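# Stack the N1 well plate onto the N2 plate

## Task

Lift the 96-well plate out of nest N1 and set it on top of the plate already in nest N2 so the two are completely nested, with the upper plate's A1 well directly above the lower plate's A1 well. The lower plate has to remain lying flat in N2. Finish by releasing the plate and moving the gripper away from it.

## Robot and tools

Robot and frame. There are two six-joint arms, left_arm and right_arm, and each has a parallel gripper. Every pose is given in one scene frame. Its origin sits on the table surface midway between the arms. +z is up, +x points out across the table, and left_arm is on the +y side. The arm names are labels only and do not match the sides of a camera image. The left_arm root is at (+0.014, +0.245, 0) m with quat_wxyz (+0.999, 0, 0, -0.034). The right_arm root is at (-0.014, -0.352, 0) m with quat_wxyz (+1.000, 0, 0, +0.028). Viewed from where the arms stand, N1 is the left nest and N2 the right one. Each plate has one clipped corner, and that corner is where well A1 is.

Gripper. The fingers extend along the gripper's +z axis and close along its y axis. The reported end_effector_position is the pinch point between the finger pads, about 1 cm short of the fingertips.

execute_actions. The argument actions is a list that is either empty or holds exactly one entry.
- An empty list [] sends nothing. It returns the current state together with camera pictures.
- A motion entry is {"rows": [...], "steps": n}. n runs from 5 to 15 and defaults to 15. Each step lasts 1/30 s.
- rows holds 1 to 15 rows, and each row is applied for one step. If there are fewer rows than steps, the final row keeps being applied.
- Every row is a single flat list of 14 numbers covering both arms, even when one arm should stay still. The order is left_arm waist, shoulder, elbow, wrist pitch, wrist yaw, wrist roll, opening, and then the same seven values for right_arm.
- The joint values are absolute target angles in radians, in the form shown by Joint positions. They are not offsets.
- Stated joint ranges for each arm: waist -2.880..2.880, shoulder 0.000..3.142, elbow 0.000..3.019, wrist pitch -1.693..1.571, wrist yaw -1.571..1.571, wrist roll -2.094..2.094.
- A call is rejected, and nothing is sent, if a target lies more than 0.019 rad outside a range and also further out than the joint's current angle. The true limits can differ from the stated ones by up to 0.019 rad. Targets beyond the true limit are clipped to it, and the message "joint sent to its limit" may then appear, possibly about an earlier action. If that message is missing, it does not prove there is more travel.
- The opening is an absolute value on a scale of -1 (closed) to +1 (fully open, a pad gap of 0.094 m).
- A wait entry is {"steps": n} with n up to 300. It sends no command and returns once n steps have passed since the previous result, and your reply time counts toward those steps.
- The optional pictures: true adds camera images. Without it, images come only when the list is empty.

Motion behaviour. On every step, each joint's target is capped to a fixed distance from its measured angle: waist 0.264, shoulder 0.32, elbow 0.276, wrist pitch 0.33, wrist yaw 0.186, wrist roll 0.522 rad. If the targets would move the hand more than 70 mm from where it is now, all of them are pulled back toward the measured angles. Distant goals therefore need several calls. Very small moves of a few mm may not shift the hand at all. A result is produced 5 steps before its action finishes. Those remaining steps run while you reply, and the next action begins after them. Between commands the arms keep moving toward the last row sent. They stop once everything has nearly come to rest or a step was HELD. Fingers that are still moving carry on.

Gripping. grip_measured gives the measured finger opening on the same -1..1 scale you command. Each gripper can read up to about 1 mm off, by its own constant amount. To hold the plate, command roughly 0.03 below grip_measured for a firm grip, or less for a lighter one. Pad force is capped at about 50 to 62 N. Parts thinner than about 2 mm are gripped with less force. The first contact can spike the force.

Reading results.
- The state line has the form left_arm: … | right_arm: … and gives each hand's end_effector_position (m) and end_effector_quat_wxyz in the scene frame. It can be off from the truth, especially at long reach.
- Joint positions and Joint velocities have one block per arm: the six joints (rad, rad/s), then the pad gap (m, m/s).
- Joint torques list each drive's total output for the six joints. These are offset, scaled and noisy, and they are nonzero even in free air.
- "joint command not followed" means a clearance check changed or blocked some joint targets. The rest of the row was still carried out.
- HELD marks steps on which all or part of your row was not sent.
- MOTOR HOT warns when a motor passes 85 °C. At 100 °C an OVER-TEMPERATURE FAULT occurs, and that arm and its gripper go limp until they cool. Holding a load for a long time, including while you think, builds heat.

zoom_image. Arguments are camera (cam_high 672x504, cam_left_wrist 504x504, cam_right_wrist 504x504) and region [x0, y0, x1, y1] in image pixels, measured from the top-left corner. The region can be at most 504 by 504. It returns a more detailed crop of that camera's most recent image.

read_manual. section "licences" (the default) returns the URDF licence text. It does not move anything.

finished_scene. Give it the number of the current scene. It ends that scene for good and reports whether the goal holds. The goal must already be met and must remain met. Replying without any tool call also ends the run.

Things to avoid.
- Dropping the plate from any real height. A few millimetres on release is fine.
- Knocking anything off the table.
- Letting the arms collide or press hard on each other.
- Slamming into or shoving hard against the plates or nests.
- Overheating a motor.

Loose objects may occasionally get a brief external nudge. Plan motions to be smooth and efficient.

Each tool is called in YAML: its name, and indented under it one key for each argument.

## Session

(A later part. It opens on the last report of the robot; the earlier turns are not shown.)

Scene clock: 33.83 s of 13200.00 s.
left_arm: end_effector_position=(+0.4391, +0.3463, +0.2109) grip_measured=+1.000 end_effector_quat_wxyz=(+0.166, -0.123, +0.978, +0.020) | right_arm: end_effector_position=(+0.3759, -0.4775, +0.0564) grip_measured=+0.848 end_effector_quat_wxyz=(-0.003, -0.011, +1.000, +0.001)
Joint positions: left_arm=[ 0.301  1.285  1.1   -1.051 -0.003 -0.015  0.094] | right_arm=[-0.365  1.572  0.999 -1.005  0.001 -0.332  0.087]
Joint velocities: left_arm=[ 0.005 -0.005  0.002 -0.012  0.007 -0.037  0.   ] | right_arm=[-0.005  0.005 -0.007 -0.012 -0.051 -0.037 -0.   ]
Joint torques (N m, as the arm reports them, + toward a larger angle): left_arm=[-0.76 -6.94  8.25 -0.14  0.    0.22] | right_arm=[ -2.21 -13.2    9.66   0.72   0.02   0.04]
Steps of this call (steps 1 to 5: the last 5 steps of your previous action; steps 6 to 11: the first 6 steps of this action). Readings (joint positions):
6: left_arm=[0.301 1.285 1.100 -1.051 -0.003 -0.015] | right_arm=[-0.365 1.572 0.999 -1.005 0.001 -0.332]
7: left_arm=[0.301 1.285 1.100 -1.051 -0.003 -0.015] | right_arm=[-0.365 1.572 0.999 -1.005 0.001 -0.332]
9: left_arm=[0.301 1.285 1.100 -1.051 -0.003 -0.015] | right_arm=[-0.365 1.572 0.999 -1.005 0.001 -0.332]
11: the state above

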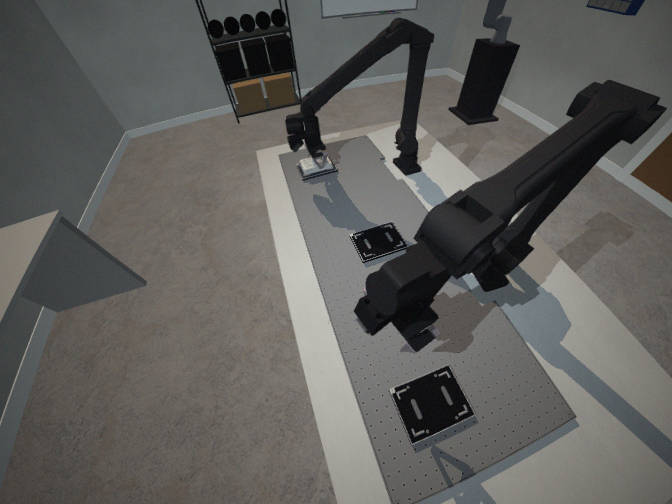

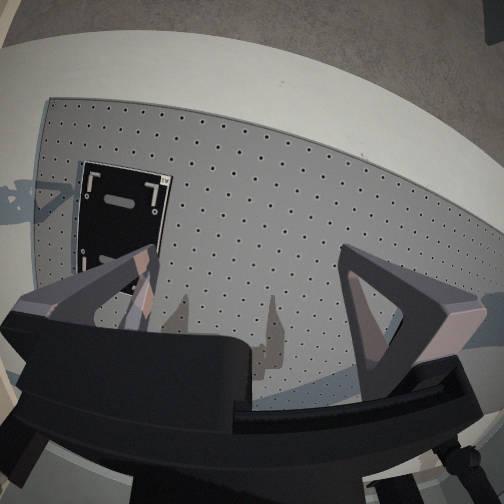

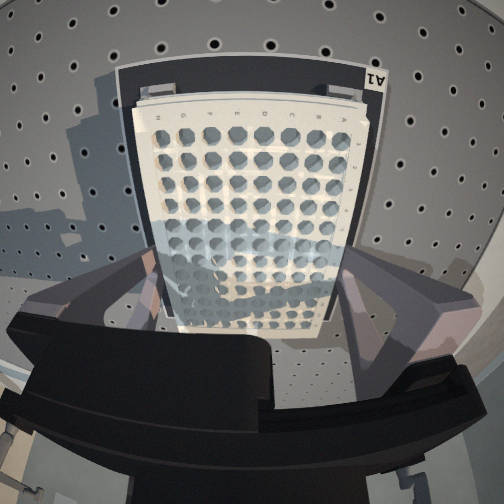

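execute_actions:
  actions:
    - {"rows":[[0.3,1.3,1.1,-1.07,0,0,1,-0.365,1.56,1.015,-1.0,0.005,-0.33,0.78],[0.3,1.3,1.1,-1.07,0,0,1,-0.365,1.56,1.015,-1.0,0.007,-0.33,0.78],[0.3,1.3,1.1,-1.07,0,0,1,-0.365,1.56,1.015,-1.0,0.009,-0.33,0.78],[0.3,1.3,1.1,-1.07,0,0,1,-0.365,1.56,1.015,-1.0,0.011,-0.33,0.78],[0.3,1.3,1.1,-1.07,0,0,1,-0.365,1.56,1.015,-1.0,0.013,-0.33,0.78],[0.3,1.3,1.1,-1.07,0,0,1,-0.365,1.56,1.015,-1.0,0.015,-0.33,0.78]]}
  pictures: true

zoom_image:
  camera: "cam_right_wrist"
  region: [110,60,210,130]

zoom_image:
  camera: "cam_right_wrist"
  region: [292,60,392,130]

Scene clock: 35.00 s of 13200.00 s.
left_arm: end_effector_position=(+0.4391, +0.3463, +0.2109) grip_measured=+1.000 end_effector_quat_wxyz=(+0.166, -0.123, +0.978, +0.020) | right_arm: end_effector_position=(+0.3757, -0.4782, +0.0564) grip_measured=+0.792 end_effector_quat_wxyz=(-0.004, -0.011, +1.000, -0.001)
Joint positions: left_arm=[ 0.301  1.285  1.1   -1.051 -0.003 -0.015  0.094] | right_arm=[-0.365  1.572  0.999 -1.005  0.004 -0.332  0.084]
Joint velocities: left_arm=[-0.005  0.015 -0.012  0.002 -0.022 -0.125  0.   ] | right_arm=[-0.015  0.005  0.012 -0.002  0.007 -0.022 -0.001]
Joint torques (N m, as the arm reports them, + toward a larger angle): left_arm=[-0.77 -6.85  8.27 -0.14  0.    0.21] | right_arm=[ -2.71 -13.31   9.66   0.61   0.43   0.03]
Steps of this call (steps 1 to 5: the last 5 steps of your previous action; steps 6 to 15: the robot went on to your last target; steps 16 to 25: nothing new was sent; steps 26 to 35: the first 10 steps of this action). Readings (joint positions):
26: left_arm=[0.301 1.285 1.100 -1.051 -0.003 -0.015] | right_arm=[-0.365 1.572 0.999 -1.005 0.001 -0.332]
27: left_arm=[0.301 1.285 1.100 -1.051 -0.003 -0.015] | right_arm=[-0.365 1.572 0.999 -1.005 0.002 -0.332]
29: left_arm=[0.301 1.285 1.100 -1.051 -0.003 -0.015] | right_arm=[-0.365 1.572 0.999 -1.005 0.004 -0.332]
33: left_arm=[0.301 1.285 1.100 -1.051 -0.003 -0.015] | right_arm=[-0.365 1.572 0.999 -1.005 0.004 -0.332]
35: the state above

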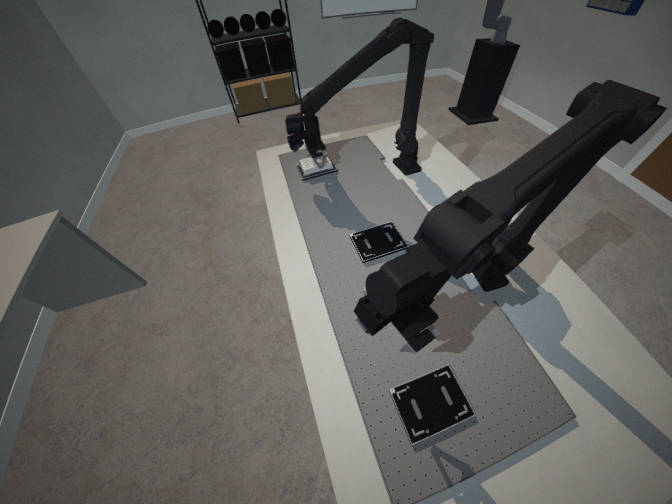

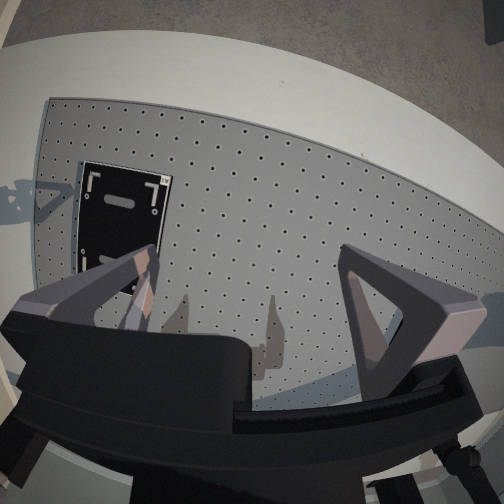

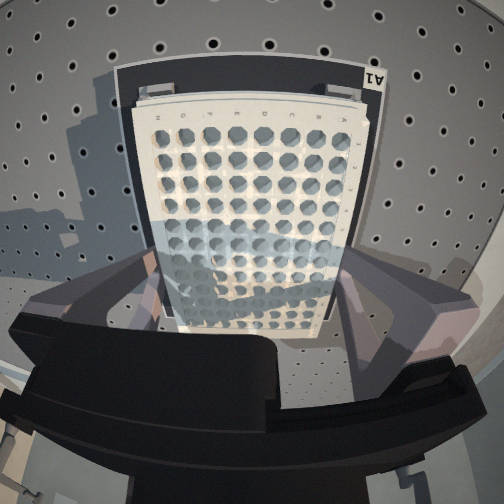

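Region (110, 60, 210, 130) of cam_right_wrist's 504x504 image, scaled by 5.040, with more detail than that image has; it fills the top 353 rows of this view, and the rest is white.

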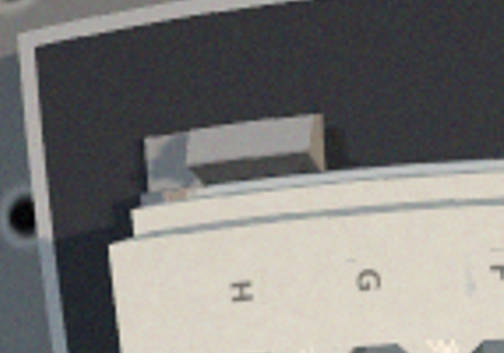

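Region (292, 60, 392, 130) of cam_right_wrist's 504x504 image, scaled by 5.040, with more detail than that image has; it fills the top 353 rows of this view, and the rest is white.

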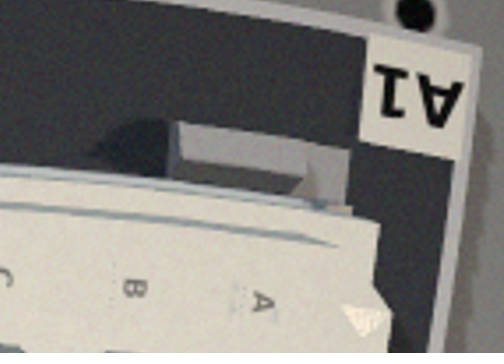

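execute_actions:
  actions:
    - {"rows":[[0.3,1.3,1.1,-1.07,0,0,1,-0.365,1.57,1.015,-1.0,0,-0.33,1],[0.3,1.3,1.1,-1.07,0,0,1,-0.365,1.57,1.015,-1.0,0,-0.33,1],[0.3,1.3,1.1,-1.07,0,0,1,-0.365,1.57,1.015,-1.0,0,-0.33,1],[0.3,1.3,1.1,-1.07,0,0,1,-0.365,1.595,1.0,-0.985,0,-0.33,1],[0.3,1.3,1.1,-1.07,0,0,1,-0.365,1.6,0.996,-0.975,0,-0.33,1],[0.3,1.3,1.1,-1.07,0,0,1,-0.365,1.606,0.992,-0.965,0,-0.33,1],[0.3,1.3,1.1,-1.07,0,0,1,-0.365,1.612,0.988,-0.955,0,-0.33,1],[0.3,1.3,1.1,-1.07,0,0,1,-0.365,1.617,0.984,-0.946,0,-0.33,1]]}

execute_actions:
  actions:
    - {"rows":[[0.3,1.3,1.1,-1.07,0,0,1,-0.365,1.6,0.99,-0.95,0,-0.33,0.9],[0.3,1.3,1.1,-1.07,0,0,1,-0.365,1.6,0.99,-0.95,0,-0.33,0.86],[0.3,1.3,1.1,-1.07,0,0,1,-0.365,1.6,0.99,-0.95,0,-0.33,0.83],[0.3,1.3,1.1,-1.07,0,0,1,-0.365,1.6,0.99,-0.95,0,-0.33,0.79]],"steps":12}

execute_actions:
  actions:
    - {"rows":[[0.3,1.3,1.1,-1.07,0,0,1,-0.365,1.6,0.99,-0.95,0,-0.33,1]],"steps":10}
  pictures: true

zoom_image:
  camera: "cam_right_wrist"
  region: [90,60,250,140]

zoom_image:
  camera: "cam_right_wrist"
  region: [252,60,412,140]

Scene clock: 35.77 s of 13200.00 s.
left_arm: end_effector_position=(+0.4391, +0.3463, +0.2109) grip_measured=+1.000 end_effector_quat_wxyz=(+0.166, -0.123, +0.978, +0.020) | right_arm: end_effector_position=(+0.3791, -0.4790, +0.0453) grip_measured=+1.000 end_effector_quat_wxyz=(+0.003, -0.011, +1.000, -0.003)
Joint positions: left_arm=[ 0.301  1.285  1.1   -1.051 -0.003 -0.015  0.094] | right_arm=[-0.365  1.59   0.987 -0.961  0.003 -0.332  0.094]
Joint velocities: left_arm=[ 0.005 -0.015 -0.007 -0.002 -0.022 -0.066  0.   ] | right_arm=[-0.005  0.142 -0.071  0.095  0.007 -0.037  0.   ]
Joint torques (N m, as the arm reports them, + toward a larger angle): left_arm=[-0.74 -6.87  8.25 -0.13  0.    0.21] | right_arm=[ -2.3  -11.05   8.21   0.93  -0.18   0.05]
Steps of this call (steps 1 to 5: the last 5 steps of your previous action; steps 6 to 13: the robot went on to your last target; steps 14 to 23: the first 10 steps of this action). Readings (joint positions):
14: left_arm=[0.301 1.285 1.100 -1.051 -0.003 -0.015] | right_arm=[-0.365 1.572 0.999 -1.005 0.003 -0.332]
15: left_arm=[0.301 1.285 1.100 -1.051 -0.003 -0.015] | right_arm=[-0.365 1.572 0.999 -1.005 0.003 -0.332]
17: left_arm=[0.301 1.285 1.100 -1.051 -0.003 -0.015] | right_arm=[-0.365 1.572 0.999 -1.003 0.003 -0.332]
21: left_arm=[0.301 1.285 1.100 -1.051 -0.003 -0.015] | right_arm=[-0.365 1.580 0.992 -0.972 0.003 -0.332]
23: the state above

Scene clock: 36.17 s of 13200.00 s.
left_arm: end_effector_position=(+0.4391, +0.3463, +0.2109) grip_measured=+1.000 end_effector_quat_wxyz=(+0.166, -0.123, +0.978, +0.020) | right_arm: end_effector_position=(+0.3800, -0.4773, +0.0435) grip_measured=+0.804 end_effector_quat_wxyz=(+0.003, -0.013, +1.000, -0.001)
Joint positions: left_arm=[ 0.301  1.285  1.1   -1.051 -0.003 -0.015  0.094] | right_arm=[-0.362  1.593  0.985 -0.955  0.    -0.332  0.085]
Joint velocities: left_arm=[-0.005 -0.005 -0.002 -0.007  0.022  0.051  0.   ] | right_arm=[-0.005  0.005 -0.007 -0.002  0.037  0.007  0.   ]
Joint torques (N m, as the arm reports them, + toward a larger angle): left_arm=[-0.77 -6.83  8.27 -0.14  0.    0.21] | right_arm=[ -2.61 -12.09   8.3    0.66  -0.03   0.07]
Steps of this call (steps 1 to 5: the last 5 steps of your previous action; steps 6 to 12: the first 7 steps of this action). Readings (joint positions):
6: left_arm=[0.301 1.285 1.100 -1.051 -0.003 -0.015] | right_arm=[-0.365 1.593 0.985 -0.955 0.003 -0.332]
7: left_arm=[0.301 1.285 1.100 -1.051 -0.003 -0.015] | right_arm=[-0.365 1.593 0.985 -0.955 0.002 -0.332]
9: left_arm=[0.301 1.285 1.100 -1.051 -0.003 -0.015] | right_arm=[-0.362 1.593 0.985 -0.955 -0.001 -0.332]
12: the state above

Scene clock: 36.50 s of 13200.00 s.
left_arm: end_effector_position=(+0.4391, +0.3463, +0.2109) grip_measured=+1.000 end_effector_quat_wxyz=(+0.166, -0.123, +0.978, +0.020) | right_arm: end_effector_position=(+0.3801, -0.4772, +0.0435) grip_measured=+1.000 end_effector_quat_wxyz=(+0.004, -0.013, +1.000, -0.001)
Joint positions: left_arm=[ 0.301  1.285  1.1   -1.051 -0.003 -0.015  0.094] | right_arm=[-0.362  1.593  0.985 -0.955 -0.    -0.332  0.094]
Joint velocities: left_arm=[-0.015  0.005  0.007  0.012  0.066  0.007  0.   ] | right_arm=[-0.015 -0.005 -0.007  0.002 -0.007 -0.007  0.   ]
Joint torques (N m, as the arm reports them, + toward a larger angle): left_arm=[-0.73 -6.85  8.28 -0.13  0.    0.22] | right_arm=[ -2.46 -11.74   8.36   0.69  -0.04   0.01]
Steps of this call (steps 1 to 5: the last 5 steps of your previous action; steps 6 to 10: the first 5 steps of this action). Readings (joint positions):
6: left_arm=[0.301 1.285 1.100 -1.051 -0.003 -0.015] | right_arm=[-0.362 1.593 0.985 -0.955 -0.000 -0.332]
7: left_arm=[0.301 1.285 1.100 -1.051 -0.003 -0.015] | right_arm=[-0.362 1.593 0.985 -0.955 -0.000 -0.332]
9: left_arm=[0.301 1.285 1.100 -1.051 -0.003 -0.015] | right_arm=[-0.362 1.593 0.985 -0.955 -0.000 -0.332]
10: the state above

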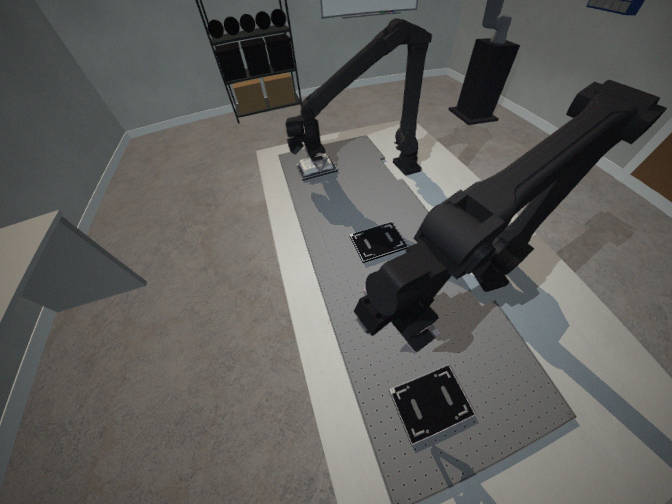

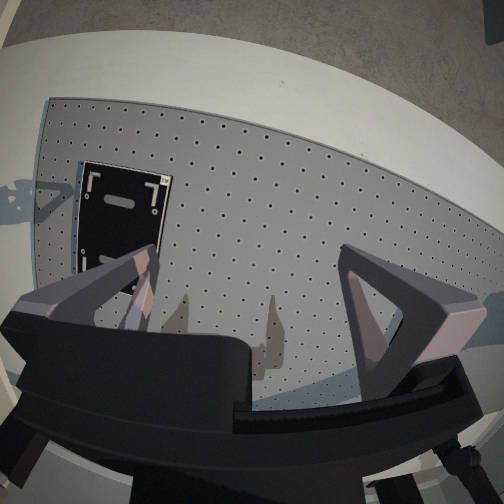

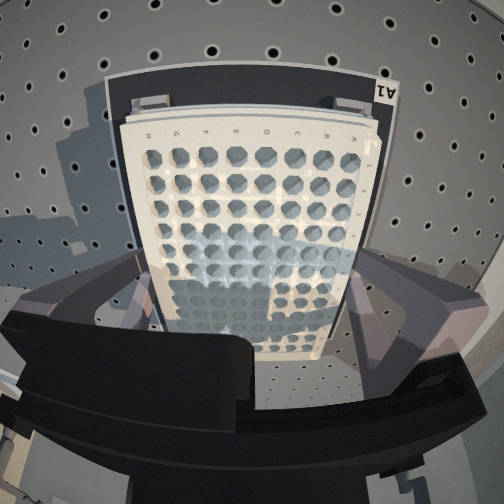

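Region (90, 60, 250, 140) of cam_right_wrist's 504x504 image, scaled by 3.150, with more detail than that image has.

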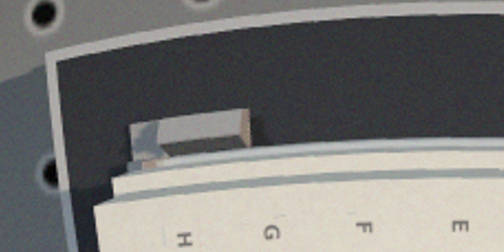

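Region (252, 60, 412, 140) of cam_right_wrist's 504x504 image, scaled by 3.150, with more detail than that image has.

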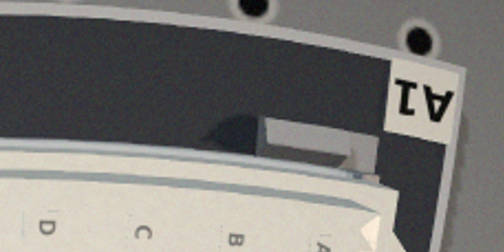

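execute_actions:
  actions:
    - {"rows":[[0.3,1.3,1.1,-1.07,0,0,1,-0.362,1.54,1.02,-0.97,0,-0.33,1],[0.3,1.3,1.1,-1.07,0,0,1,-0.362,1.53,1.03,-0.975,0,-0.33,1],[0.3,1.3,1.1,-1.07,0,0,1,-0.362,1.52,1.04,-0.985,0,-0.33,1],[0.3,1.3,1.1,-1.07,0,0,1,-0.362,1.51,1.05,-1.0,0,-0.33,1],[0.3,1.3,1.1,-1.07,0,0,1,-0.362,1.51,1.06,-1.02,0,-0.33,1],[0.3,1.3,1.1,-1.07,0,0,1,-0.362,1.51,1.06,-1.045,0,-0.33,1],[0.3,1.3,1.1,-1.07,0,0,1,-0.362,1.51,1.06,-1.07,0,-0.33,1]]}

execute_actions:
  actions:
    - {"rows":[[0.3,1.3,1.1,-1.07,0,0,1,-0.18,1.51,1.06,-1.07,0,-1.7,1]]}

execute_actions:
  actions:
    - {"steps":15}
  pictures: true

zoom_image:
  camera: "cam_right_wrist"
  region: [110,170,370,350]

Scene clock: 37.23 s of 13200.00 s.
left_arm: end_effector_position=(+0.4391, +0.3463, +0.2109) grip_measured=+1.000 end_effector_quat_wxyz=(+0.166, -0.123, +0.978, +0.020) | right_arm: end_effector_position=(+0.3786, -0.4768, +0.0829) grip_measured=+1.000 end_effector_quat_wxyz=(+0.008, -0.013, +1.000, -0.003)
Joint positions: left_arm=[ 0.301  1.285  1.1   -1.051 -0.003 -0.015  0.094] | right_arm=[-0.362  1.526  1.026 -1.053 -0.    -0.332  0.094]
Joint velocities: left_arm=[-0.005  0.005 -0.012 -0.012  0.051 -0.007  0.   ] | right_arm=[-0.005 -0.142  0.076 -0.105  0.022 -0.037  0.   ]
Joint torques (N m, as the arm reports them, + toward a larger angle): left_arm=[-0.79 -6.83  8.28 -0.12  0.    0.22] | right_arm=[ -2.4  -12.76  11.4    0.11  -0.03   0.02]
Steps of this call (steps 1 to 5: the last 5 steps of your previous action; steps 6 to 12: the robot went on to your last target; steps 13 to 22: the first 10 steps of this action). Readings (joint positions):
13: left_arm=[0.301 1.285 1.100 -1.051 -0.003 -0.015] | right_arm=[-0.362 1.590 0.986 -0.956 -0.000 -0.332]
14: left_arm=[0.301 1.285 1.100 -1.051 -0.003 -0.015] | right_arm=[-0.362 1.586 0.986 -0.960 -0.000 -0.332]
16: left_arm=[0.301 1.285 1.100 -1.051 -0.003 -0.015] | right_arm=[-0.362 1.572 0.990 -0.974 -0.000 -0.332]
20: left_arm=[0.301 1.285 1.100 -1.051 -0.003 -0.015] | right_arm=[-0.362 1.538 1.018 -1.038 -0.000 -0.332]
22: the state above

Scene clock: 37.73 s of 13200.00 s.
left_arm: end_effector_position=(+0.4391, +0.3463, +0.2109) grip_measured=+1.000 end_effector_quat_wxyz=(+0.166, -0.123, +0.978, +0.020) | right_arm: end_effector_position=(+0.3951, -0.3876, +0.0853) grip_measured=+1.000 end_effector_quat_wxyz=(+0.006, -0.567, +0.824, -0.004)
Joint positions: left_arm=[ 0.301  1.285  1.1   -1.051 -0.003 -0.015  0.094] | right_arm=[-0.142  1.521  1.027 -1.062 -0.002 -1.291  0.094]
Joint velocities: left_arm=[-0.005 -0.005  0.007 -0.002  0.037  0.081  0.   ] | right_arm=[-0.142  0.005 -0.007 -0.007 -0.11  -2.659  0.   ]
Joint torques (N m, as the arm reports them, + toward a larger angle): left_arm=[-0.8  -6.91  8.26 -0.11  0.    0.22] | right_arm=[ -4.9  -12.76  11.78   0.14  -0.02  -0.03]
Steps of this call (steps 1 to 5: the last 5 steps of your previous action; steps 6 to 15: the first 10 steps of this action). Readings (joint positions):
6: left_arm=[0.301 1.285 1.100 -1.051 -0.003 -0.015] | right_arm=[-0.351 1.521 1.027 -1.062 0.005 -0.406]
7: left_arm=[0.301 1.285 1.100 -1.051 -0.003 -0.015] | right_arm=[-0.329 1.521 1.027 -1.062 0.006 -0.499]
9: left_arm=[0.301 1.285 1.100 -1.051 -0.003 -0.015] | right_arm=[-0.255 1.521 1.027 -1.062 0.005 -0.696]
13: left_arm=[0.301 1.285 1.100 -1.051 -0.003 -0.015] | right_arm=[-0.146 1.521 1.027 -1.062 -0.002 -1.095]
15: the state above

Scene clock: 38.23 s of 13200.00 s.
left_arm: end_effector_position=(+0.4391, +0.3463, +0.2109) grip_measured=+1.000 end_effector_quat_wxyz=(+0.166, -0.123, +0.978, +0.020) | right_arm: end_effector_position=(+0.3934, -0.4032, +0.0853) grip_measured=+1.000 end_effector_quat_wxyz=(-0.005, +0.700, -0.714, +0.005)
Joint positions: left_arm=[ 0.301  1.285  1.1   -1.051 -0.003 -0.015  0.094] | right_arm=[-0.18   1.521  1.027 -1.062 -0.002 -1.675  0.094]
Joint velocities: left_arm=[-0.005 -0.034 -0.012 -0.007  0.051  0.022  0.   ] | right_arm=[ 0.005  0.005 -0.007 -0.007  0.037 -0.125  0.   ]
Joint torques (N m, as the arm reports them, + toward a larger angle): left_arm=[-0.75 -6.86  8.28 -0.12  0.    0.21] | right_arm=[ -1.53 -13.2   11.55   0.17  -0.01  -0.07]
Kept back: nothing.
Steps of this call (steps 1 to 5: the last 5 steps of your previous action; steps 6 to 15: the robot went on to your last target). Readings (joint positions):
1: left_arm=[0.301 1.285 1.100 -1.051 -0.003 -0.015] | right_arm=[-0.147 1.521 1.027 -1.062 -0.002 -1.372]
2: left_arm=[0.301 1.285 1.100 -1.051 -0.003 -0.015] | right_arm=[-0.154 1.521 1.027 -1.062 -0.002 -1.436]
4: left_arm=[0.301 1.285 1.100 -1.051 -0.003 -0.015] | right_arm=[-0.168 1.521 1.027 -1.062 -0.002 -1.527]
8: left_arm=[0.301 1.285 1.100 -1.051 -0.003 -0.015] | right_arm=[-0.180 1.521 1.027 -1.062 -0.002 -1.623]
15: the state above

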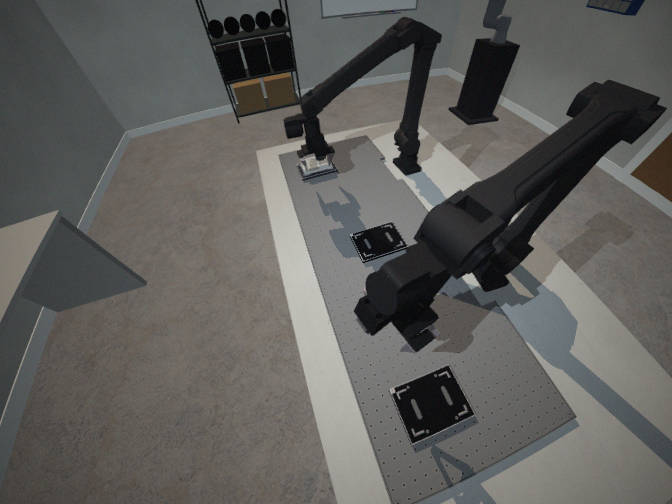

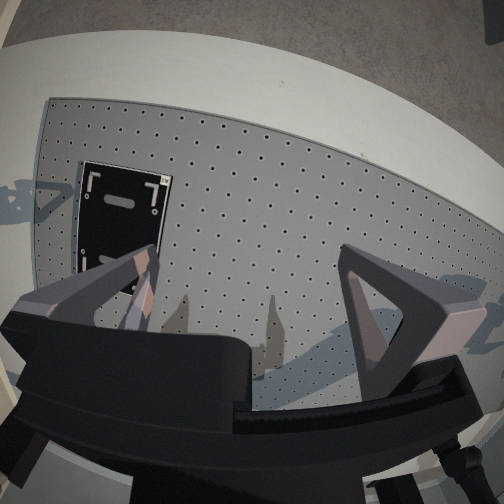

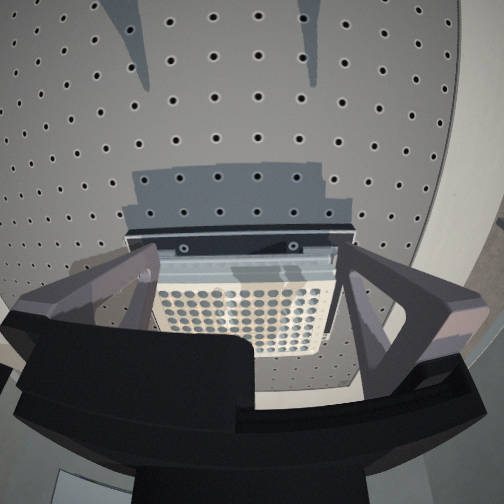

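Region (110, 170, 370, 350) of cam_right_wrist's 504x504 image, scaled by 1.938, with more detail than that image has; it fills the top 349 rows of this view, and the rest is white.

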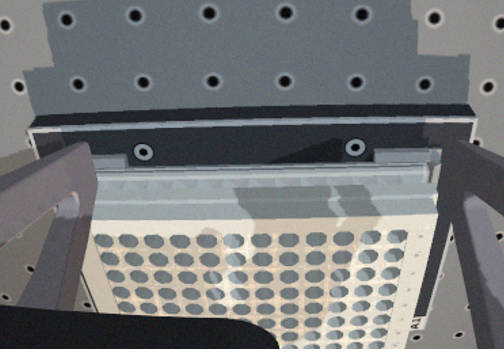

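execute_actions:
  actions:
    - {"rows":[[0.3,1.3,1.1,-1.07,0,0,1,-0.366,1.51,1.06,-1.07,0,-0.32,1]]}

execute_actions:
  actions:
    - {"steps":22}

execute_actions:
  actions:
    - {"rows":[[0.3,1.3,1.1,-1.07,0,0,1,-0.364,1.545,1.025,-1.04,0,-0.32,1],[0.3,1.3,1.1,-1.07,0,0,1,-0.364,1.552,1.022,-1.03,0,-0.32,1],[0.3,1.3,1.1,-1.07,0,0,1,-0.364,1.559,1.018,-1.02,0,-0.32,1],[0.3,1.3,1.1,-1.07,0,0,1,-0.364,1.566,1.014,-1.01,0,-0.32,1],[0.3,1.3,1.1,-1.07,0,0,1,-0.364,1.574,1.01,-0.998,0,-0.32,1]]}

execute_actions:
  actions:
    - {"rows":[[0.3,1.3,1.1,-1.07,0,0,1,-0.364,1.574,1.012,-1.0,0,-0.33,0.85],[0.3,1.3,1.1,-1.07,0,0,1,-0.364,1.574,1.012,-1.0,0,-0.33,0.8],[0.3,1.3,1.1,-1.07,0,0,1,-0.364,1.574,1.012,-1.0,0,-0.33,0.72]],"steps":10}

execute_actions:
  actions:
    - {"rows":[[0.3,1.3,1.1,-1.07,0,0,1,-0.364,1.574,1.012,-1.0,0,-0.29,0.72]],"steps":12}

execute_actions:
  actions:
    - {"rows":[[0.3,1.3,1.1,-1.07,0,0,1,-0.364,1.574,1.012,-1.0,0,-0.375,0.72]]}

Scene clock: 38.90 s of 13200.00 s.
left_arm: end_effector_position=(+0.4391, +0.3463, +0.2109) grip_measured=+1.000 end_effector_quat_wxyz=(+0.166, -0.123, +0.978, +0.020) | right_arm: end_effector_position=(+0.3716, -0.4933, +0.0853) grip_measured=+1.000 end_effector_quat_wxyz=(+0.006, -0.190, +0.982, -0.005)
Joint positions: left_arm=[ 0.301  1.285  1.1   -1.051 -0.003 -0.015  0.094] | right_arm=[-0.404  1.521  1.027 -1.063  0.002 -0.73   0.094]
Joint velocities: left_arm=[ 0.005  0.005 -0.007 -0.012  0.007 -0.037  0.   ] | right_arm=[ 0.112  0.005 -0.007 -0.012 -0.007  2.762  0.   ]
Joint torques (N m, as the arm reports them, + toward a larger angle): left_arm=[-0.76 -6.84  8.26 -0.13  0.    0.22] | right_arm=[ -0.01 -12.82  11.57   0.19  -0.21   0.06]
Steps of this call (steps 1 to 10: the robot went on to your last target; steps 11 to 20: the first 10 steps of this action). Readings (joint positions):
11: left_arm=[0.301 1.285 1.100 -1.051 -0.003 -0.015] | right_arm=[-0.191 1.521 1.027 -1.062 -0.006 -1.614]
12: left_arm=[0.301 1.285 1.100 -1.051 -0.003 -0.015] | right_arm=[-0.213 1.521 1.027 -1.063 -0.007 -1.523]
14: left_arm=[0.301 1.285 1.100 -1.051 -0.003 -0.015] | right_arm=[-0.288 1.521 1.027 -1.063 -0.006 -1.325]
18: left_arm=[0.301 1.285 1.100 -1.051 -0.003 -0.015] | right_arm=[-0.400 1.521 1.027 -1.063 0.002 -0.926]
20: the state above

Scene clock: 39.63 s of 13200.00 s.
left_arm: end_effector_position=(+0.4391, +0.3463, +0.2109) grip_measured=+1.000 end_effector_quat_wxyz=(+0.166, -0.123, +0.978, +0.020) | right_arm: end_effector_position=(+0.3767, -0.4784, +0.0853) grip_measured=+1.000 end_effector_quat_wxyz=(+0.007, -0.012, +1.000, -0.003)
Joint positions: left_arm=[ 0.301  1.285  1.1   -1.051 -0.003 -0.015  0.094] | right_arm=[-0.366  1.521  1.027 -1.063  0.002 -0.334  0.094]
Joint velocities: left_arm=[ 0.015 -0.005 -0.002 -0.012 -0.066 -0.022  0.   ] | right_arm=[ 0.005 -0.015 -0.002 -0.022 -0.022 -0.007  0.   ]
Joint torques (N m, as the arm reports them, + toward a larger angle): left_arm=[-0.72 -6.88  8.27 -0.14  0.    0.22] | right_arm=[ -2.04 -13.13  11.6    0.25  -0.13   0.14]
Kept back: nothing.
Steps of this call (steps 1 to 5: the last 5 steps of your previous action; steps 6 to 22: the robot went on to your last target). Readings (joint positions):
1: left_arm=[0.301 1.285 1.100 -1.051 -0.003 -0.015] | right_arm=[-0.399 1.521 1.027 -1.063 0.002 -0.649]
2: left_arm=[0.301 1.285 1.100 -1.051 -0.003 -0.015] | right_arm=[-0.392 1.521 1.027 -1.063 0.002 -0.585]
4: left_arm=[0.301 1.285 1.100 -1.051 -0.003 -0.015] | right_arm=[-0.378 1.521 1.027 -1.063 0.002 -0.493]
8: left_arm=[0.301 1.285 1.100 -1.051 -0.003 -0.015] | right_arm=[-0.366 1.521 1.027 -1.063 0.002 -0.397]
22: the state above

Scene clock: 39.97 s of 13200.00 s.
left_arm: end_effector_position=(+0.4391, +0.3463, +0.2109) grip_measured=+1.000 end_effector_quat_wxyz=(+0.166, -0.123, +0.978, +0.020) | right_arm: end_effector_position=(+0.3781, -0.4789, +0.0628) grip_measured=+1.000 end_effector_quat_wxyz=(+0.003, -0.011, +1.000, -0.002)
Joint positions: left_arm=[ 0.301  1.285  1.1   -1.051 -0.003 -0.015  0.094] | right_arm=[-0.366  1.561  1.006 -1.009  0.002 -0.332  0.094]
Joint velocities: left_arm=[-0.005  0.015 -0.002  0.007 -0.066 -0.022  0.   ] | right_arm=[-0.005  0.103 -0.071  0.017 -0.022  0.022  0.   ]
Joint torques (N m, as the arm reports them, + toward a larger angle): left_arm=[-0.75 -6.82  8.26 -0.13  0.    0.22] | right_arm=[ -2.01 -11.62   8.93   0.86  -0.15   0.12]
Steps of this call (steps 1 to 10: the first 10 steps of this action). Readings (joint positions):
1: left_arm=[0.301 1.285 1.100 -1.051 -0.003 -0.015] | right_arm=[-0.366 1.521 1.026 -1.060 0.002 -0.334]
2: left_arm=[0.301 1.285 1.100 -1.051 -0.003 -0.015] | right_arm=[-0.366 1.522 1.025 -1.054 0.002 -0.333]
4: left_arm=[0.301 1.285 1.100 -1.051 -0.003 -0.015] | right_arm=[-0.366 1.527 1.020 -1.037 0.002 -0.332]
8: left_arm=[0.301 1.285 1.100 -1.051 -0.003 -0.015] | right_arm=[-0.366 1.551 1.010 -1.011 0.002 -0.332]
10: the state above

Scene clock: 40.30 s of 13200.00 s.
left_arm: end_effector_position=(+0.4391, +0.3463, +0.2109) grip_measured=+1.000 end_effector_quat_wxyz=(+0.166, -0.123, +0.978, +0.020) | right_arm: end_effector_position=(+0.3774, -0.4782, +0.0609) grip_measured=+0.739 end_effector_quat_wxyz=(+0.001, -0.011, +1.000, -0.000)
Joint positions: left_arm=[ 0.301  1.285  1.1   -1.051 -0.003 -0.015  0.094] | right_arm=[-0.366  1.564  1.004 -1.008 -0.    -0.332  0.082]
Joint velocities: left_arm=[ 0.005 -0.005  0.012 -0.002 -0.066  0.022  0.   ] | right_arm=[-0.015 -0.005 -0.012 -0.017 -0.022  0.007 -0.001]
Joint torques (N m, as the arm reports them, + toward a larger angle): left_arm=[-0.79 -6.85  8.27 -0.13  0.    0.22] | right_arm=[ -1.94 -11.89   9.05   0.85  -0.06   0.04]
Steps of this call (steps 1 to 5: the last 5 steps of your previous action; steps 6 to 10: the first 5 steps of this action). Readings (joint positions):
6: left_arm=[0.301 1.285 1.100 -1.051 -0.003 -0.015] | right_arm=[-0.366 1.564 1.004 -1.008 0.002 -0.332]
7: left_arm=[0.301 1.285 1.100 -1.051 -0.003 -0.015] | right_arm=[-0.366 1.564 1.004 -1.008 0.001 -0.332]
9: left_arm=[0.301 1.285 1.100 -1.051 -0.003 -0.015] | right_arm=[-0.366 1.564 1.004 -1.008 -0.000 -0.332]
10: the state above

Scene clock: 40.70 s of 13200.00 s.
left_arm: end_effector_position=(+0.4391, +0.3463, +0.2109) grip_measured=+1.000 end_effector_quat_wxyz=(+0.166, -0.123, +0.978, +0.020) | right_arm: end_effector_position=(+0.3774, -0.4780, +0.0609) grip_measured=+0.738 end_effector_quat_wxyz=(+0.001, -0.006, +1.000, -0.000)
Joint positions: left_arm=[ 0.301  1.285  1.1   -1.051 -0.003 -0.015  0.094] | right_arm=[-0.366  1.564  1.004 -1.008 -0.001 -0.321  0.082]
Joint velocities: left_arm=[-0.005 -0.005 -0.032  0.007 -0.051 -0.022  0.   ] | right_arm=[-0.015  0.005 -0.027 -0.002 -0.022  0.051  0.001]
Joint torques (N m, as the arm reports them, + toward a larger angle): left_arm=[-0.83 -6.88  8.25 -0.13  0.    0.22] | right_arm=[ -2.07 -11.65   8.99   0.84  -0.02   0.28]
Steps of this call (steps 1 to 5: the last 5 steps of your previous action; steps 6 to 12: the first 7 steps of this action). Readings (joint positions):
6: left_arm=[0.301 1.285 1.100 -1.051 -0.003 -0.015] | right_arm=[-0.366 1.564 1.004 -1.008 -0.001 -0.328]
7: left_arm=[0.301 1.285 1.100 -1.051 -0.003 -0.015] | right_arm=[-0.366 1.564 1.004 -1.008 -0.001 -0.326]
9: left_arm=[0.301 1.285 1.100 -1.051 -0.003 -0.015] | right_arm=[-0.366 1.564 1.004 -1.008 -0.001 -0.323]
12: the state above

Scene clock: 41.20 s of 13200.00 s.
left_arm: end_effector_position=(+0.4391, +0.3463, +0.2109) grip_measured=+1.000 end_effector_quat_wxyz=(+0.166, -0.123, +0.978, +0.020) | right_arm: end_effector_position=(+0.3775, -0.4778, +0.0609) grip_measured=+0.738 end_effector_quat_wxyz=(+0.002, -0.020, +1.000, +0.000)
Joint positions: left_arm=[ 0.301  1.285  1.1   -1.051 -0.003 -0.015  0.094] | right_arm=[-0.366  1.564  1.004 -1.008 -0.002 -0.35   0.082]
Joint velocities: left_arm=[-0.015 -0.005 -0.002  0.002  0.081  0.037  0.   ] | right_arm=[-0.005 -0.005 -0.002 -0.012 -0.081 -0.007  0.001]
Joint torques (N m, as the arm reports them, + toward a larger angle): left_arm=[-0.8  -6.86  8.26 -0.13  0.    0.21] | right_arm=[ -2.62 -11.49   8.94   0.83   0.04  -0.17]
Steps of this call (steps 1 to 5: the last 5 steps of your previous action; steps 6 to 15: the first 10 steps of this action). Readings (joint positions):
6: left_arm=[0.301 1.285 1.100 -1.051 -0.003 -0.015] | right_arm=[-0.366 1.564 1.004 -1.008 -0.001 -0.328]
7: left_arm=[0.301 1.285 1.100 -1.051 -0.003 -0.015] | right_arm=[-0.366 1.564 1.004 -1.008 -0.001 -0.335]
9: left_arm=[0.301 1.285 1.100 -1.051 -0.003 -0.015] | right_arm=[-0.366 1.564 1.004 -1.008 -0.001 -0.344]
13: left_arm=[0.301 1.285 1.100 -1.051 -0.003 -0.015] | right_arm=[-0.366 1.564 1.004 -1.008 -0.002 -0.349]
15: the state above

Rotation is now bounded both ways, which is consistent with nesting. Re-centring, pressing lightly, and checking the fore-aft direction.

execute_actions:
  actions:
    - {"rows":[[0.3,1.3,1.1,-1.07,0,0,1,-0.364,1.574,1.012,-1.0,0,-0.318,0.7]],"steps":12}

execute_actions:
  actions:
    - {"rows":[[0.3,1.3,1.1,-1.07,0,0,1,-0.364,1.59,1.012,-1.045,0,-0.333,0.7]],"steps":12}

execute_actions:
  actions:
    - {"rows":[[0.3,1.3,1.1,-1.07,0,0,1,-0.364,1.59,1.012,-0.96,0,-0.333,0.7]],"steps":12}

execute_actions:
  actions:
    - {"rows":[[0.3,1.3,1.1,-1.07,0,0,1,-0.33,1.59,1.012,-1.01,-0.02,-0.333,0.7]],"steps":12}

execute_actions:
  actions:
    - {"rows":[[0.3,1.3,1.1,-1.07,0,0,1,-0.4,1.59,1.012,-1.01,0.02,-0.333,0.7]],"steps":12}

Scene clock: 41.73 s of 13200.00 s.
left_arm: end_effector_position=(+0.4391, +0.3463, +0.2109) grip_measured=+1.000 end_effector_quat_wxyz=(+0.166, -0.123, +0.978, +0.020) | right_arm: end_effector_position=(+0.3775, -0.4777, +0.0609) grip_measured=+0.733 end_effector_quat_wxyz=(+0.002, -0.013, +1.000, +0.001)
Joint positions: left_arm=[ 0.301  1.285  1.1   -1.051 -0.003 -0.015  0.094] | right_arm=[-0.366  1.564  1.004 -1.008 -0.002 -0.334  0.081]
Joint velocities: left_arm=[ 0.005  0.005 -0.017  0.017 -0.007 -0.051  0.   ] | right_arm=[-0.015 -0.005 -0.012 -0.012 -0.066  0.081  0.   ]
Joint torques (N m, as the arm reports them, + toward a larger angle): left_arm=[-0.79 -6.78  8.26 -0.13  0.    0.22] | right_arm=[ -2.03 -11.7    8.87   0.85   0.02   0.12]
Steps of this call (steps 1 to 5: the last 5 steps of your previous action; steps 6 to 9: the robot went on to your last target; steps 10 to 16: the first 7 steps of this action). Readings (joint positions):
10: left_arm=[0.301 1.285 1.100 -1.051 -0.003 -0.015] | right_arm=[-0.366 1.564 1.004 -1.008 -0.002 -0.346]
11: left_arm=[0.301 1.285 1.100 -1.051 -0.003 -0.015] | right_arm=[-0.366 1.564 1.004 -1.008 -0.002 -0.343]
13: left_arm=[0.301 1.285 1.100 -1.051 -0.003 -0.015] | right_arm=[-0.366 1.564 1.004 -1.008 -0.002 -0.338]
16: the state above

Scene clock: 42.13 s of 13200.00 s.
left_arm: end_effector_position=(+0.4391, +0.3463, +0.2109) grip_measured=+1.000 end_effector_quat_wxyz=(+0.166, -0.123, +0.978, +0.020) | right_arm: end_effector_position=(+0.3750, -0.4770, +0.0605) grip_measured=+0.733 end_effector_quat_wxyz=(-0.004, -0.011, +1.000, +0.002)
Joint positions: left_arm=[ 0.301  1.285  1.1   -1.051 -0.003 -0.015  0.094] | right_arm=[-0.366  1.565  1.004 -1.018 -0.002 -0.332  0.081]
Joint velocities: left_arm=[-0.015 -0.015 -0.012  0.012 -0.066 -0.022  0.   ] | right_arm=[-0.015  0.005  0.017  0.007 -0.007 -0.007 -0.001]
Joint torques (N m, as the arm reports them, + toward a larger angle): left_arm=[-0.75 -6.88  8.26 -0.15  0.    0.22] | right_arm=[ -2.37 -10.09   8.99  -0.56   0.06   0.  ]
Steps of this call (steps 1 to 5: the last 5 steps of your previous action; steps 6 to 12: the first 7 steps of this action). Readings (joint positions):
6: left_arm=[0.301 1.285 1.100 -1.051 -0.003 -0.015] | right_arm=[-0.366 1.564 1.004 -1.013 -0.002 -0.332]
7: left_arm=[0.301 1.285 1.100 -1.051 -0.003 -0.015] | right_arm=[-0.366 1.565 1.004 -1.018 -0.002 -0.332]
9: left_arm=[0.301 1.285 1.100 -1.051 -0.003 -0.015] | right_arm=[-0.366 1.565 1.004 -1.018 -0.002 -0.332]
12: the state above

Scene clock: 42.53 s of 13200.00 s.
left_arm: end_effector_position=(+0.4391, +0.3463, +0.2109) grip_measured=+1.000 end_effector_quat_wxyz=(+0.166, -0.123, +0.978, +0.020) | right_arm: end_effector_position=(+0.3788, -0.4783, +0.0603) grip_measured=+0.733 end_effector_quat_wxyz=(+0.004, -0.011, +1.000, -0.001)
Joint positions: left_arm=[ 0.301  1.285  1.1   -1.051 -0.003 -0.015  0.094] | right_arm=[-0.366  1.565  1.003 -1.001 -0.001 -0.332  0.081]
Joint velocities: left_arm=[ 0.005 -0.015  0.002 -0.012  0.037  0.022  0.   ] | right_arm=[-0.015 -0.005  0.007 -0.017 -0.037 -0.066 -0.001]
Joint torques (N m, as the arm reports them, + toward a larger angle): left_arm=[-0.76 -6.85  8.28 -0.14  0.    0.22] | right_arm=[ -2.07 -10.41   9.18   2.13   0.     0.  ]
Steps of this call (steps 1 to 5: the last 5 steps of your previous action; steps 6 to 12: the first 7 steps of this action). Readings (joint positions):
6: left_arm=[0.301 1.285 1.100 -1.051 -0.003 -0.015] | right_arm=[-0.366 1.565 1.004 -1.009 -0.002 -0.332]
7: left_arm=[0.301 1.285 1.100 -1.051 -0.003 -0.015] | right_arm=[-0.366 1.565 1.003 -1.003 -0.001 -0.332]
9: left_arm=[0.301 1.285 1.100 -1.051 -0.003 -0.015] | right_arm=[-0.366 1.565 1.003 -1.001 -0.001 -0.332]
12: the state above

Scene clock: 42.93 s of 13200.00 s.
left_arm: end_effector_position=(+0.4391, +0.3463, +0.2109) grip_measured=+1.000 end_effector_quat_wxyz=(+0.166, -0.123, +0.978, +0.020) | right_arm: end_effector_position=(+0.3782, -0.4756, +0.0603) grip_measured=+0.733 end_effector_quat_wxyz=(+0.001, -0.014, +1.000, -0.000)
Joint positions: left_arm=[ 0.301  1.285  1.1   -1.051 -0.003 -0.015  0.094] | right_arm=[-0.359  1.565  1.003 -1.007  0.    -0.332  0.081]
Joint velocities: left_arm=[-0.005 -0.005 -0.002 -0.017 -0.022  0.007  0.   ] | right_arm=[-0.015 -0.015 -0.012 -0.022  0.066 -0.051  0.   ]
Joint torques (N m, as the arm reports them, + toward a larger angle): left_arm=[-0.83 -6.87  8.28 -0.14  0.    0.22] | right_arm=[ -0.13 -10.58   8.98   0.35  -0.92   0.  ]
Steps of this call (steps 1 to 5: the last 5 steps of your previous action; steps 6 to 12: the first 7 steps of this action). Readings (joint positions):
6: left_arm=[0.301 1.285 1.100 -1.051 -0.003 -0.015] | right_arm=[-0.364 1.565 1.003 -1.005 -0.002 -0.332]
7: left_arm=[0.301 1.285 1.100 -1.051 -0.003 -0.015] | right_arm=[-0.362 1.565 1.003 -1.006 -0.002 -0.332]
9: left_arm=[0.301 1.285 1.100 -1.051 -0.003 -0.015] | right_arm=[-0.359 1.565 1.003 -1.006 0.000 -0.332]
12: the state above

Scene clock: 43.33 s of 13200.00 s.
left_arm: end_effector_position=(+0.4391, +0.3463, +0.2109) grip_measured=+1.000 end_effector_quat_wxyz=(+0.166, -0.123, +0.978, +0.020) | right_arm: end_effector_position=(+0.3772, -0.4789, +0.0603) grip_measured=+0.733 end_effector_quat_wxyz=(+0.001, -0.010, +1.000, +0.001)
Joint positions: left_arm=[ 0.301  1.285  1.1   -1.051 -0.003 -0.015  0.094] | right_arm=[-0.369  1.565  1.003 -1.007 -0.002 -0.333  0.081]
Joint velocities: left_arm=[-0.005  0.005 -0.017  0.007 -0.007  0.037  0.   ] | right_arm=[-0.005  0.005  0.002 -0.007 -0.007  0.007 -0.001]
Joint torques (N m, as the arm reports them, + toward a larger angle): left_arm=[-0.75 -6.85  8.28 -0.13  0.    0.21] | right_arm=[ -4.5  -10.68   9.     0.37   0.96   0.03]
Steps of this call (steps 1 to 5: the last 5 steps of your previous action; steps 6 to 12: the first 7 steps of this action). Readings (joint positions):
6: left_arm=[0.301 1.285 1.100 -1.051 -0.003 -0.015] | right_arm=[-0.362 1.565 1.003 -1.007 0.004 -0.332]
7: left_arm=[0.301 1.285 1.100 -1.051 -0.003 -0.015] | right_arm=[-0.365 1.565 1.003 -1.007 0.004 -0.332]
9: left_arm=[0.301 1.285 1.100 -1.051 -0.003 -0.015] | right_arm=[-0.369 1.565 1.003 -1.007 -0.002 -0.333]
12: the state above

Hard stops in all directions. Centring, releasing and retreating.

execute_actions:
  actions:
    - {"rows":[[0.3,1.3,1.1,-1.07,0,0,1,-0.354,1.6,1.012,-1.012,0,-0.333,0.7]],"steps":10}

execute_actions:
  actions:
    - {"rows":[[0.3,1.3,1.1,-1.07,0,0,1,-0.364,1.56,1.015,-1.005,0,-0.333,0.7],[0.3,1.3,1.1,-1.07,0,0,1,-0.364,1.56,1.015,-1.005,0,-0.333,1]],"steps":7}

execute_actions:
  actions:
    - {"rows":[[0.3,1.3,1.1,-1.07,0,0,1,-0.364,1.45,1.015,-1.02,0,-0.333,1]],"steps":9}

execute_actions:
  actions:
    - {"rows":[[0.3,1.3,1.1,-1.07,0,0,1,-0.364,1.1,1.015,-1.25,0,-0.333,1]]}

execute_actions:
  actions:
    - {"steps":12}
  pictures: true

Scene clock: 43.80 s of 13200.00 s.
left_arm: end_effector_position=(+0.4391, +0.3463, +0.2109) grip_measured=+1.000 end_effector_quat_wxyz=(+0.166, -0.123, +0.978, +0.020) | right_arm: end_effector_position=(+0.3775, -0.4778, +0.0602) grip_measured=+0.733 end_effector_quat_wxyz=(+0.001, -0.013, +1.000, -0.001)
Joint positions: left_arm=[ 0.301  1.285  1.1   -1.051 -0.003 -0.015  0.094] | right_arm=[-0.364  1.565  1.003 -1.007  0.002 -0.333  0.081]
Joint velocities: left_arm=[ 0.015 -0.005  0.002 -0.022 -0.007 -0.022  0.   ] | right_arm=[ 0.005 -0.015  0.002 -0.022  0.037  0.037 -0.001]
Joint torques (N m, as the arm reports them, + toward a larger angle): left_arm=[-0.79 -6.87  8.26 -0.12  0.    0.22] | right_arm=[-1.71 -9.35  9.05  0.24 -0.11  0.02]
Steps of this call (steps 1 to 5: the last 5 steps of your previous action; steps 6 to 9: the robot went on to your last target; steps 10 to 14: the first 5 steps of this action). Readings (joint positions):
10: left_arm=[0.301 1.285 1.100 -1.051 -0.003 -0.015] | right_arm=[-0.367 1.565 1.003 -1.007 -0.003 -0.333]
11: left_arm=[0.301 1.285 1.100 -1.051 -0.003 -0.015] | right_arm=[-0.365 1.565 1.003 -1.007 -0.000 -0.333]
13: left_arm=[0.301 1.285 1.100 -1.051 -0.003 -0.015] | right_arm=[-0.364 1.565 1.003 -1.007 0.002 -0.333]
14: the state above

Scene clock: 44.03 s of 13200.00 s.
left_arm: end_effector_position=(+0.4391, +0.3463, +0.2109) grip_measured=+1.000 end_effector_quat_wxyz=(+0.166, -0.123, +0.978, +0.020) | right_arm: end_effector_position=(+0.3775, -0.4778, +0.0602) grip_measured=+0.896 end_effector_quat_wxyz=(+0.001, -0.013, +1.000, -0.001)
Joint positions: left_arm=[ 0.301  1.285  1.1   -1.051 -0.003 -0.015  0.094] | right_arm=[-0.364  1.565  1.003 -1.007  0.002 -0.333  0.089]
Joint velocities: left_arm=[ 0.005  0.005 -0.002 -0.007  0.051 -0.022  0.   ] | right_arm=[-0.015 -0.005 -0.017  0.007  0.051  0.081  0.218]
Joint torques (N m, as the arm reports them, + toward a larger angle): left_arm=[-0.78 -6.89  8.25 -0.11  0.    0.21] | right_arm=[ -2.17 -12.55   9.3    0.47  -0.11   0.02]
Steps of this call (steps 1 to 5: the last 5 steps of your previous action; steps 6 to 7: the first 2 steps of this action). Readings (joint positions):
6: left_arm=[0.301 1.285 1.100 -1.051 -0.003 -0.015] | right_arm=[-0.364 1.565 1.003 -1.007 0.002 -0.333]
7: the state above

Scene clock: 44.33 s of 13200.00 s.
left_arm: end_effector_position=(+0.4391, +0.3463, +0.2109) grip_measured=+1.000 end_effector_quat_wxyz=(+0.166, -0.123, +0.978, +0.020) | right_arm: end_effector_position=(+0.3778, -0.4778, +0.0785) grip_measured=+1.000 end_effector_quat_wxyz=(+0.020, -0.012, +1.000, -0.008)
Joint positions: left_arm=[ 0.301  1.285  1.1   -1.051 -0.003 -0.015  0.094] | right_arm=[-0.364  1.516  1.    -1.013  0.002 -0.333  0.094]
Joint velocities: left_arm=[-0.005  0.005 -0.002 -0.017 -0.051 -0.066  0.   ] | right_arm=[-0.015 -0.552 -0.007 -0.012 -0.051 -0.051  0.   ]
Joint torques (N m, as the arm reports them, + toward a larger angle): left_arm=[-0.82 -6.85  8.27 -0.11  0.    0.22] | right_arm=[ -2.05 -14.79   9.83   0.37  -0.12   0.02]
Steps of this call (steps 1 to 5: the last 5 steps of your previous action; steps 6 to 9: the first 4 steps of this action). Readings (joint positions):
6: left_arm=[0.301 1.285 1.100 -1.051 -0.003 -0.015] | right_arm=[-0.364 1.560 1.003 -1.008 0.002 -0.333]
7: left_arm=[0.301 1.285 1.100 -1.051 -0.003 -0.015] | right_arm=[-0.364 1.549 1.001 -1.009 0.002 -0.333]
9: the state above

Scene clock: 44.83 s of 13200.00 s.
left_arm: end_effector_position=(+0.4391, +0.3463, +0.2109) grip_measured=+1.000 end_effector_quat_wxyz=(+0.166, -0.123, +0.978, +0.020) | right_arm: end_effector_position=(+0.3131, -0.4573, +0.2227) grip_measured=+1.000 end_effector_quat_wxyz=(+0.114, -0.012, +0.993, -0.039)
Joint positions: left_arm=[ 0.301  1.285  1.1   -1.051 -0.003 -0.015  0.094] | right_arm=[-0.364  1.083  0.99  -1.236  0.002 -0.333  0.094]
Joint velocities: left_arm=[-0.005  0.005  0.012  0.012 -0.022 -0.037  0.   ] | right_arm=[ 0.005 -0.816  0.042 -0.144 -0.007  0.007  0.   ]
Joint torques (N m, as the arm reports them, + toward a larger angle): left_arm=[-0.79 -6.84  8.26 -0.13  0.    0.21] | right_arm=[-2.28 -0.76 12.2   0.79 -0.11  0.02]
Steps of this call (steps 1 to 5: the last 5 steps of your previous action; steps 6 to 15: the first 10 steps of this action). Readings (joint positions):
6: left_arm=[0.301 1.285 1.100 -1.051 -0.003 -0.015] | right_arm=[-0.364 1.438 1.000 -1.033 0.002 -0.333]
7: left_arm=[0.301 1.285 1.100 -1.051 -0.003 -0.015] | right_arm=[-0.364 1.417 0.996 -1.070 0.002 -0.333]
9: left_arm=[0.301 1.285 1.100 -1.051 -0.003 -0.015] | right_arm=[-0.364 1.347 0.988 -1.133 0.002 -0.333]
13: left_arm=[0.301 1.285 1.100 -1.051 -0.003 -0.015] | right_arm=[-0.364 1.158 0.988 -1.220 0.002 -0.333]
15: the state above

Scene clock: 45.23 s of 13200.00 s.
left_arm: end_effector_position=(+0.4391, +0.3463, +0.2109) grip_measured=+1.000 end_effector_quat_wxyz=(+0.166, -0.123, +0.978, +0.020) | right_arm: end_effector_position=(+0.3129, -0.4572, +0.2202) grip_measured=+1.000 end_effector_quat_wxyz=(+0.107, -0.012, +0.994, -0.036)
Joint positions: left_arm=[ 0.301  1.285  1.1   -1.051 -0.003 -0.015  0.094] | right_arm=[-0.364  1.094  0.993 -1.244  0.002 -0.333  0.094]
Joint velocities: left_arm=[ 0.005  0.005 -0.007  0.007 -0.037  0.022  0.   ] | right_arm=[-0.005 -0.005 -0.017 -0.007  0.037  0.037  0.   ]
Joint torques (N m, as the arm reports them, + toward a larger angle): left_arm=[-0.78 -6.84  8.26 -0.12  0.    0.21] | right_arm=[-2.52 -6.06 12.07  0.68 -0.14  0.  ]
Kept back: nothing.
Steps of this call (steps 1 to 5: the last 5 steps of your previous action; steps 6 to 12: the robot went on to your last target). Readings (joint positions):
1: left_arm=[0.301 1.285 1.100 -1.051 -0.003 -0.015] | right_arm=[-0.364 1.062 0.992 -1.240 0.002 -0.333]
2: left_arm=[0.301 1.285 1.100 -1.051 -0.003 -0.015] | right_arm=[-0.364 1.051 0.993 -1.241 0.002 -0.333]
4: left_arm=[0.301 1.285 1.100 -1.051 -0.003 -0.015] | right_arm=[-0.364 1.054 0.993 -1.243 0.002 -0.333]
8: left_arm=[0.301 1.285 1.100 -1.051 -0.003 -0.015] | right_arm=[-0.364 1.084 0.993 -1.244 0.002 -0.333]
12: the state above

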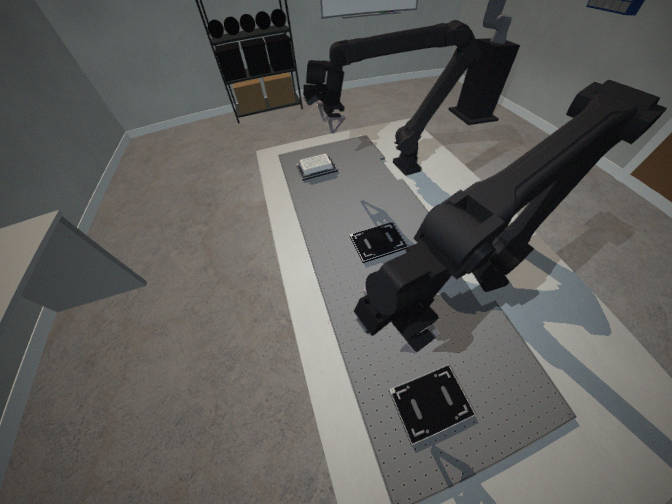

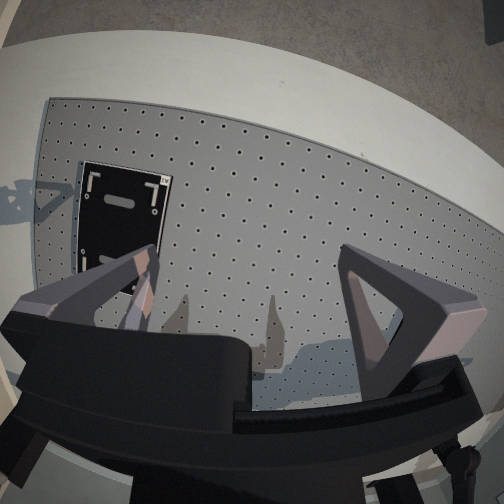

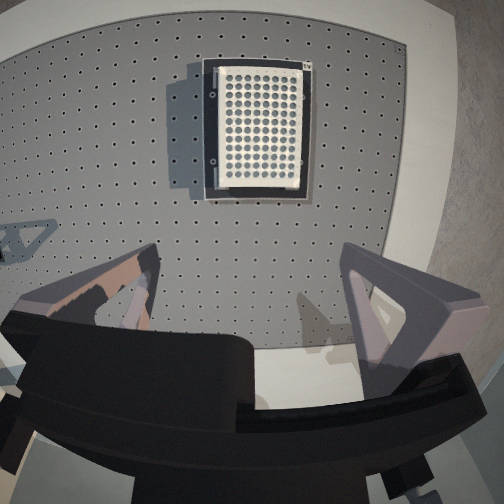

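finished_scene:
  scene: 1

The scene is finished: the task was done.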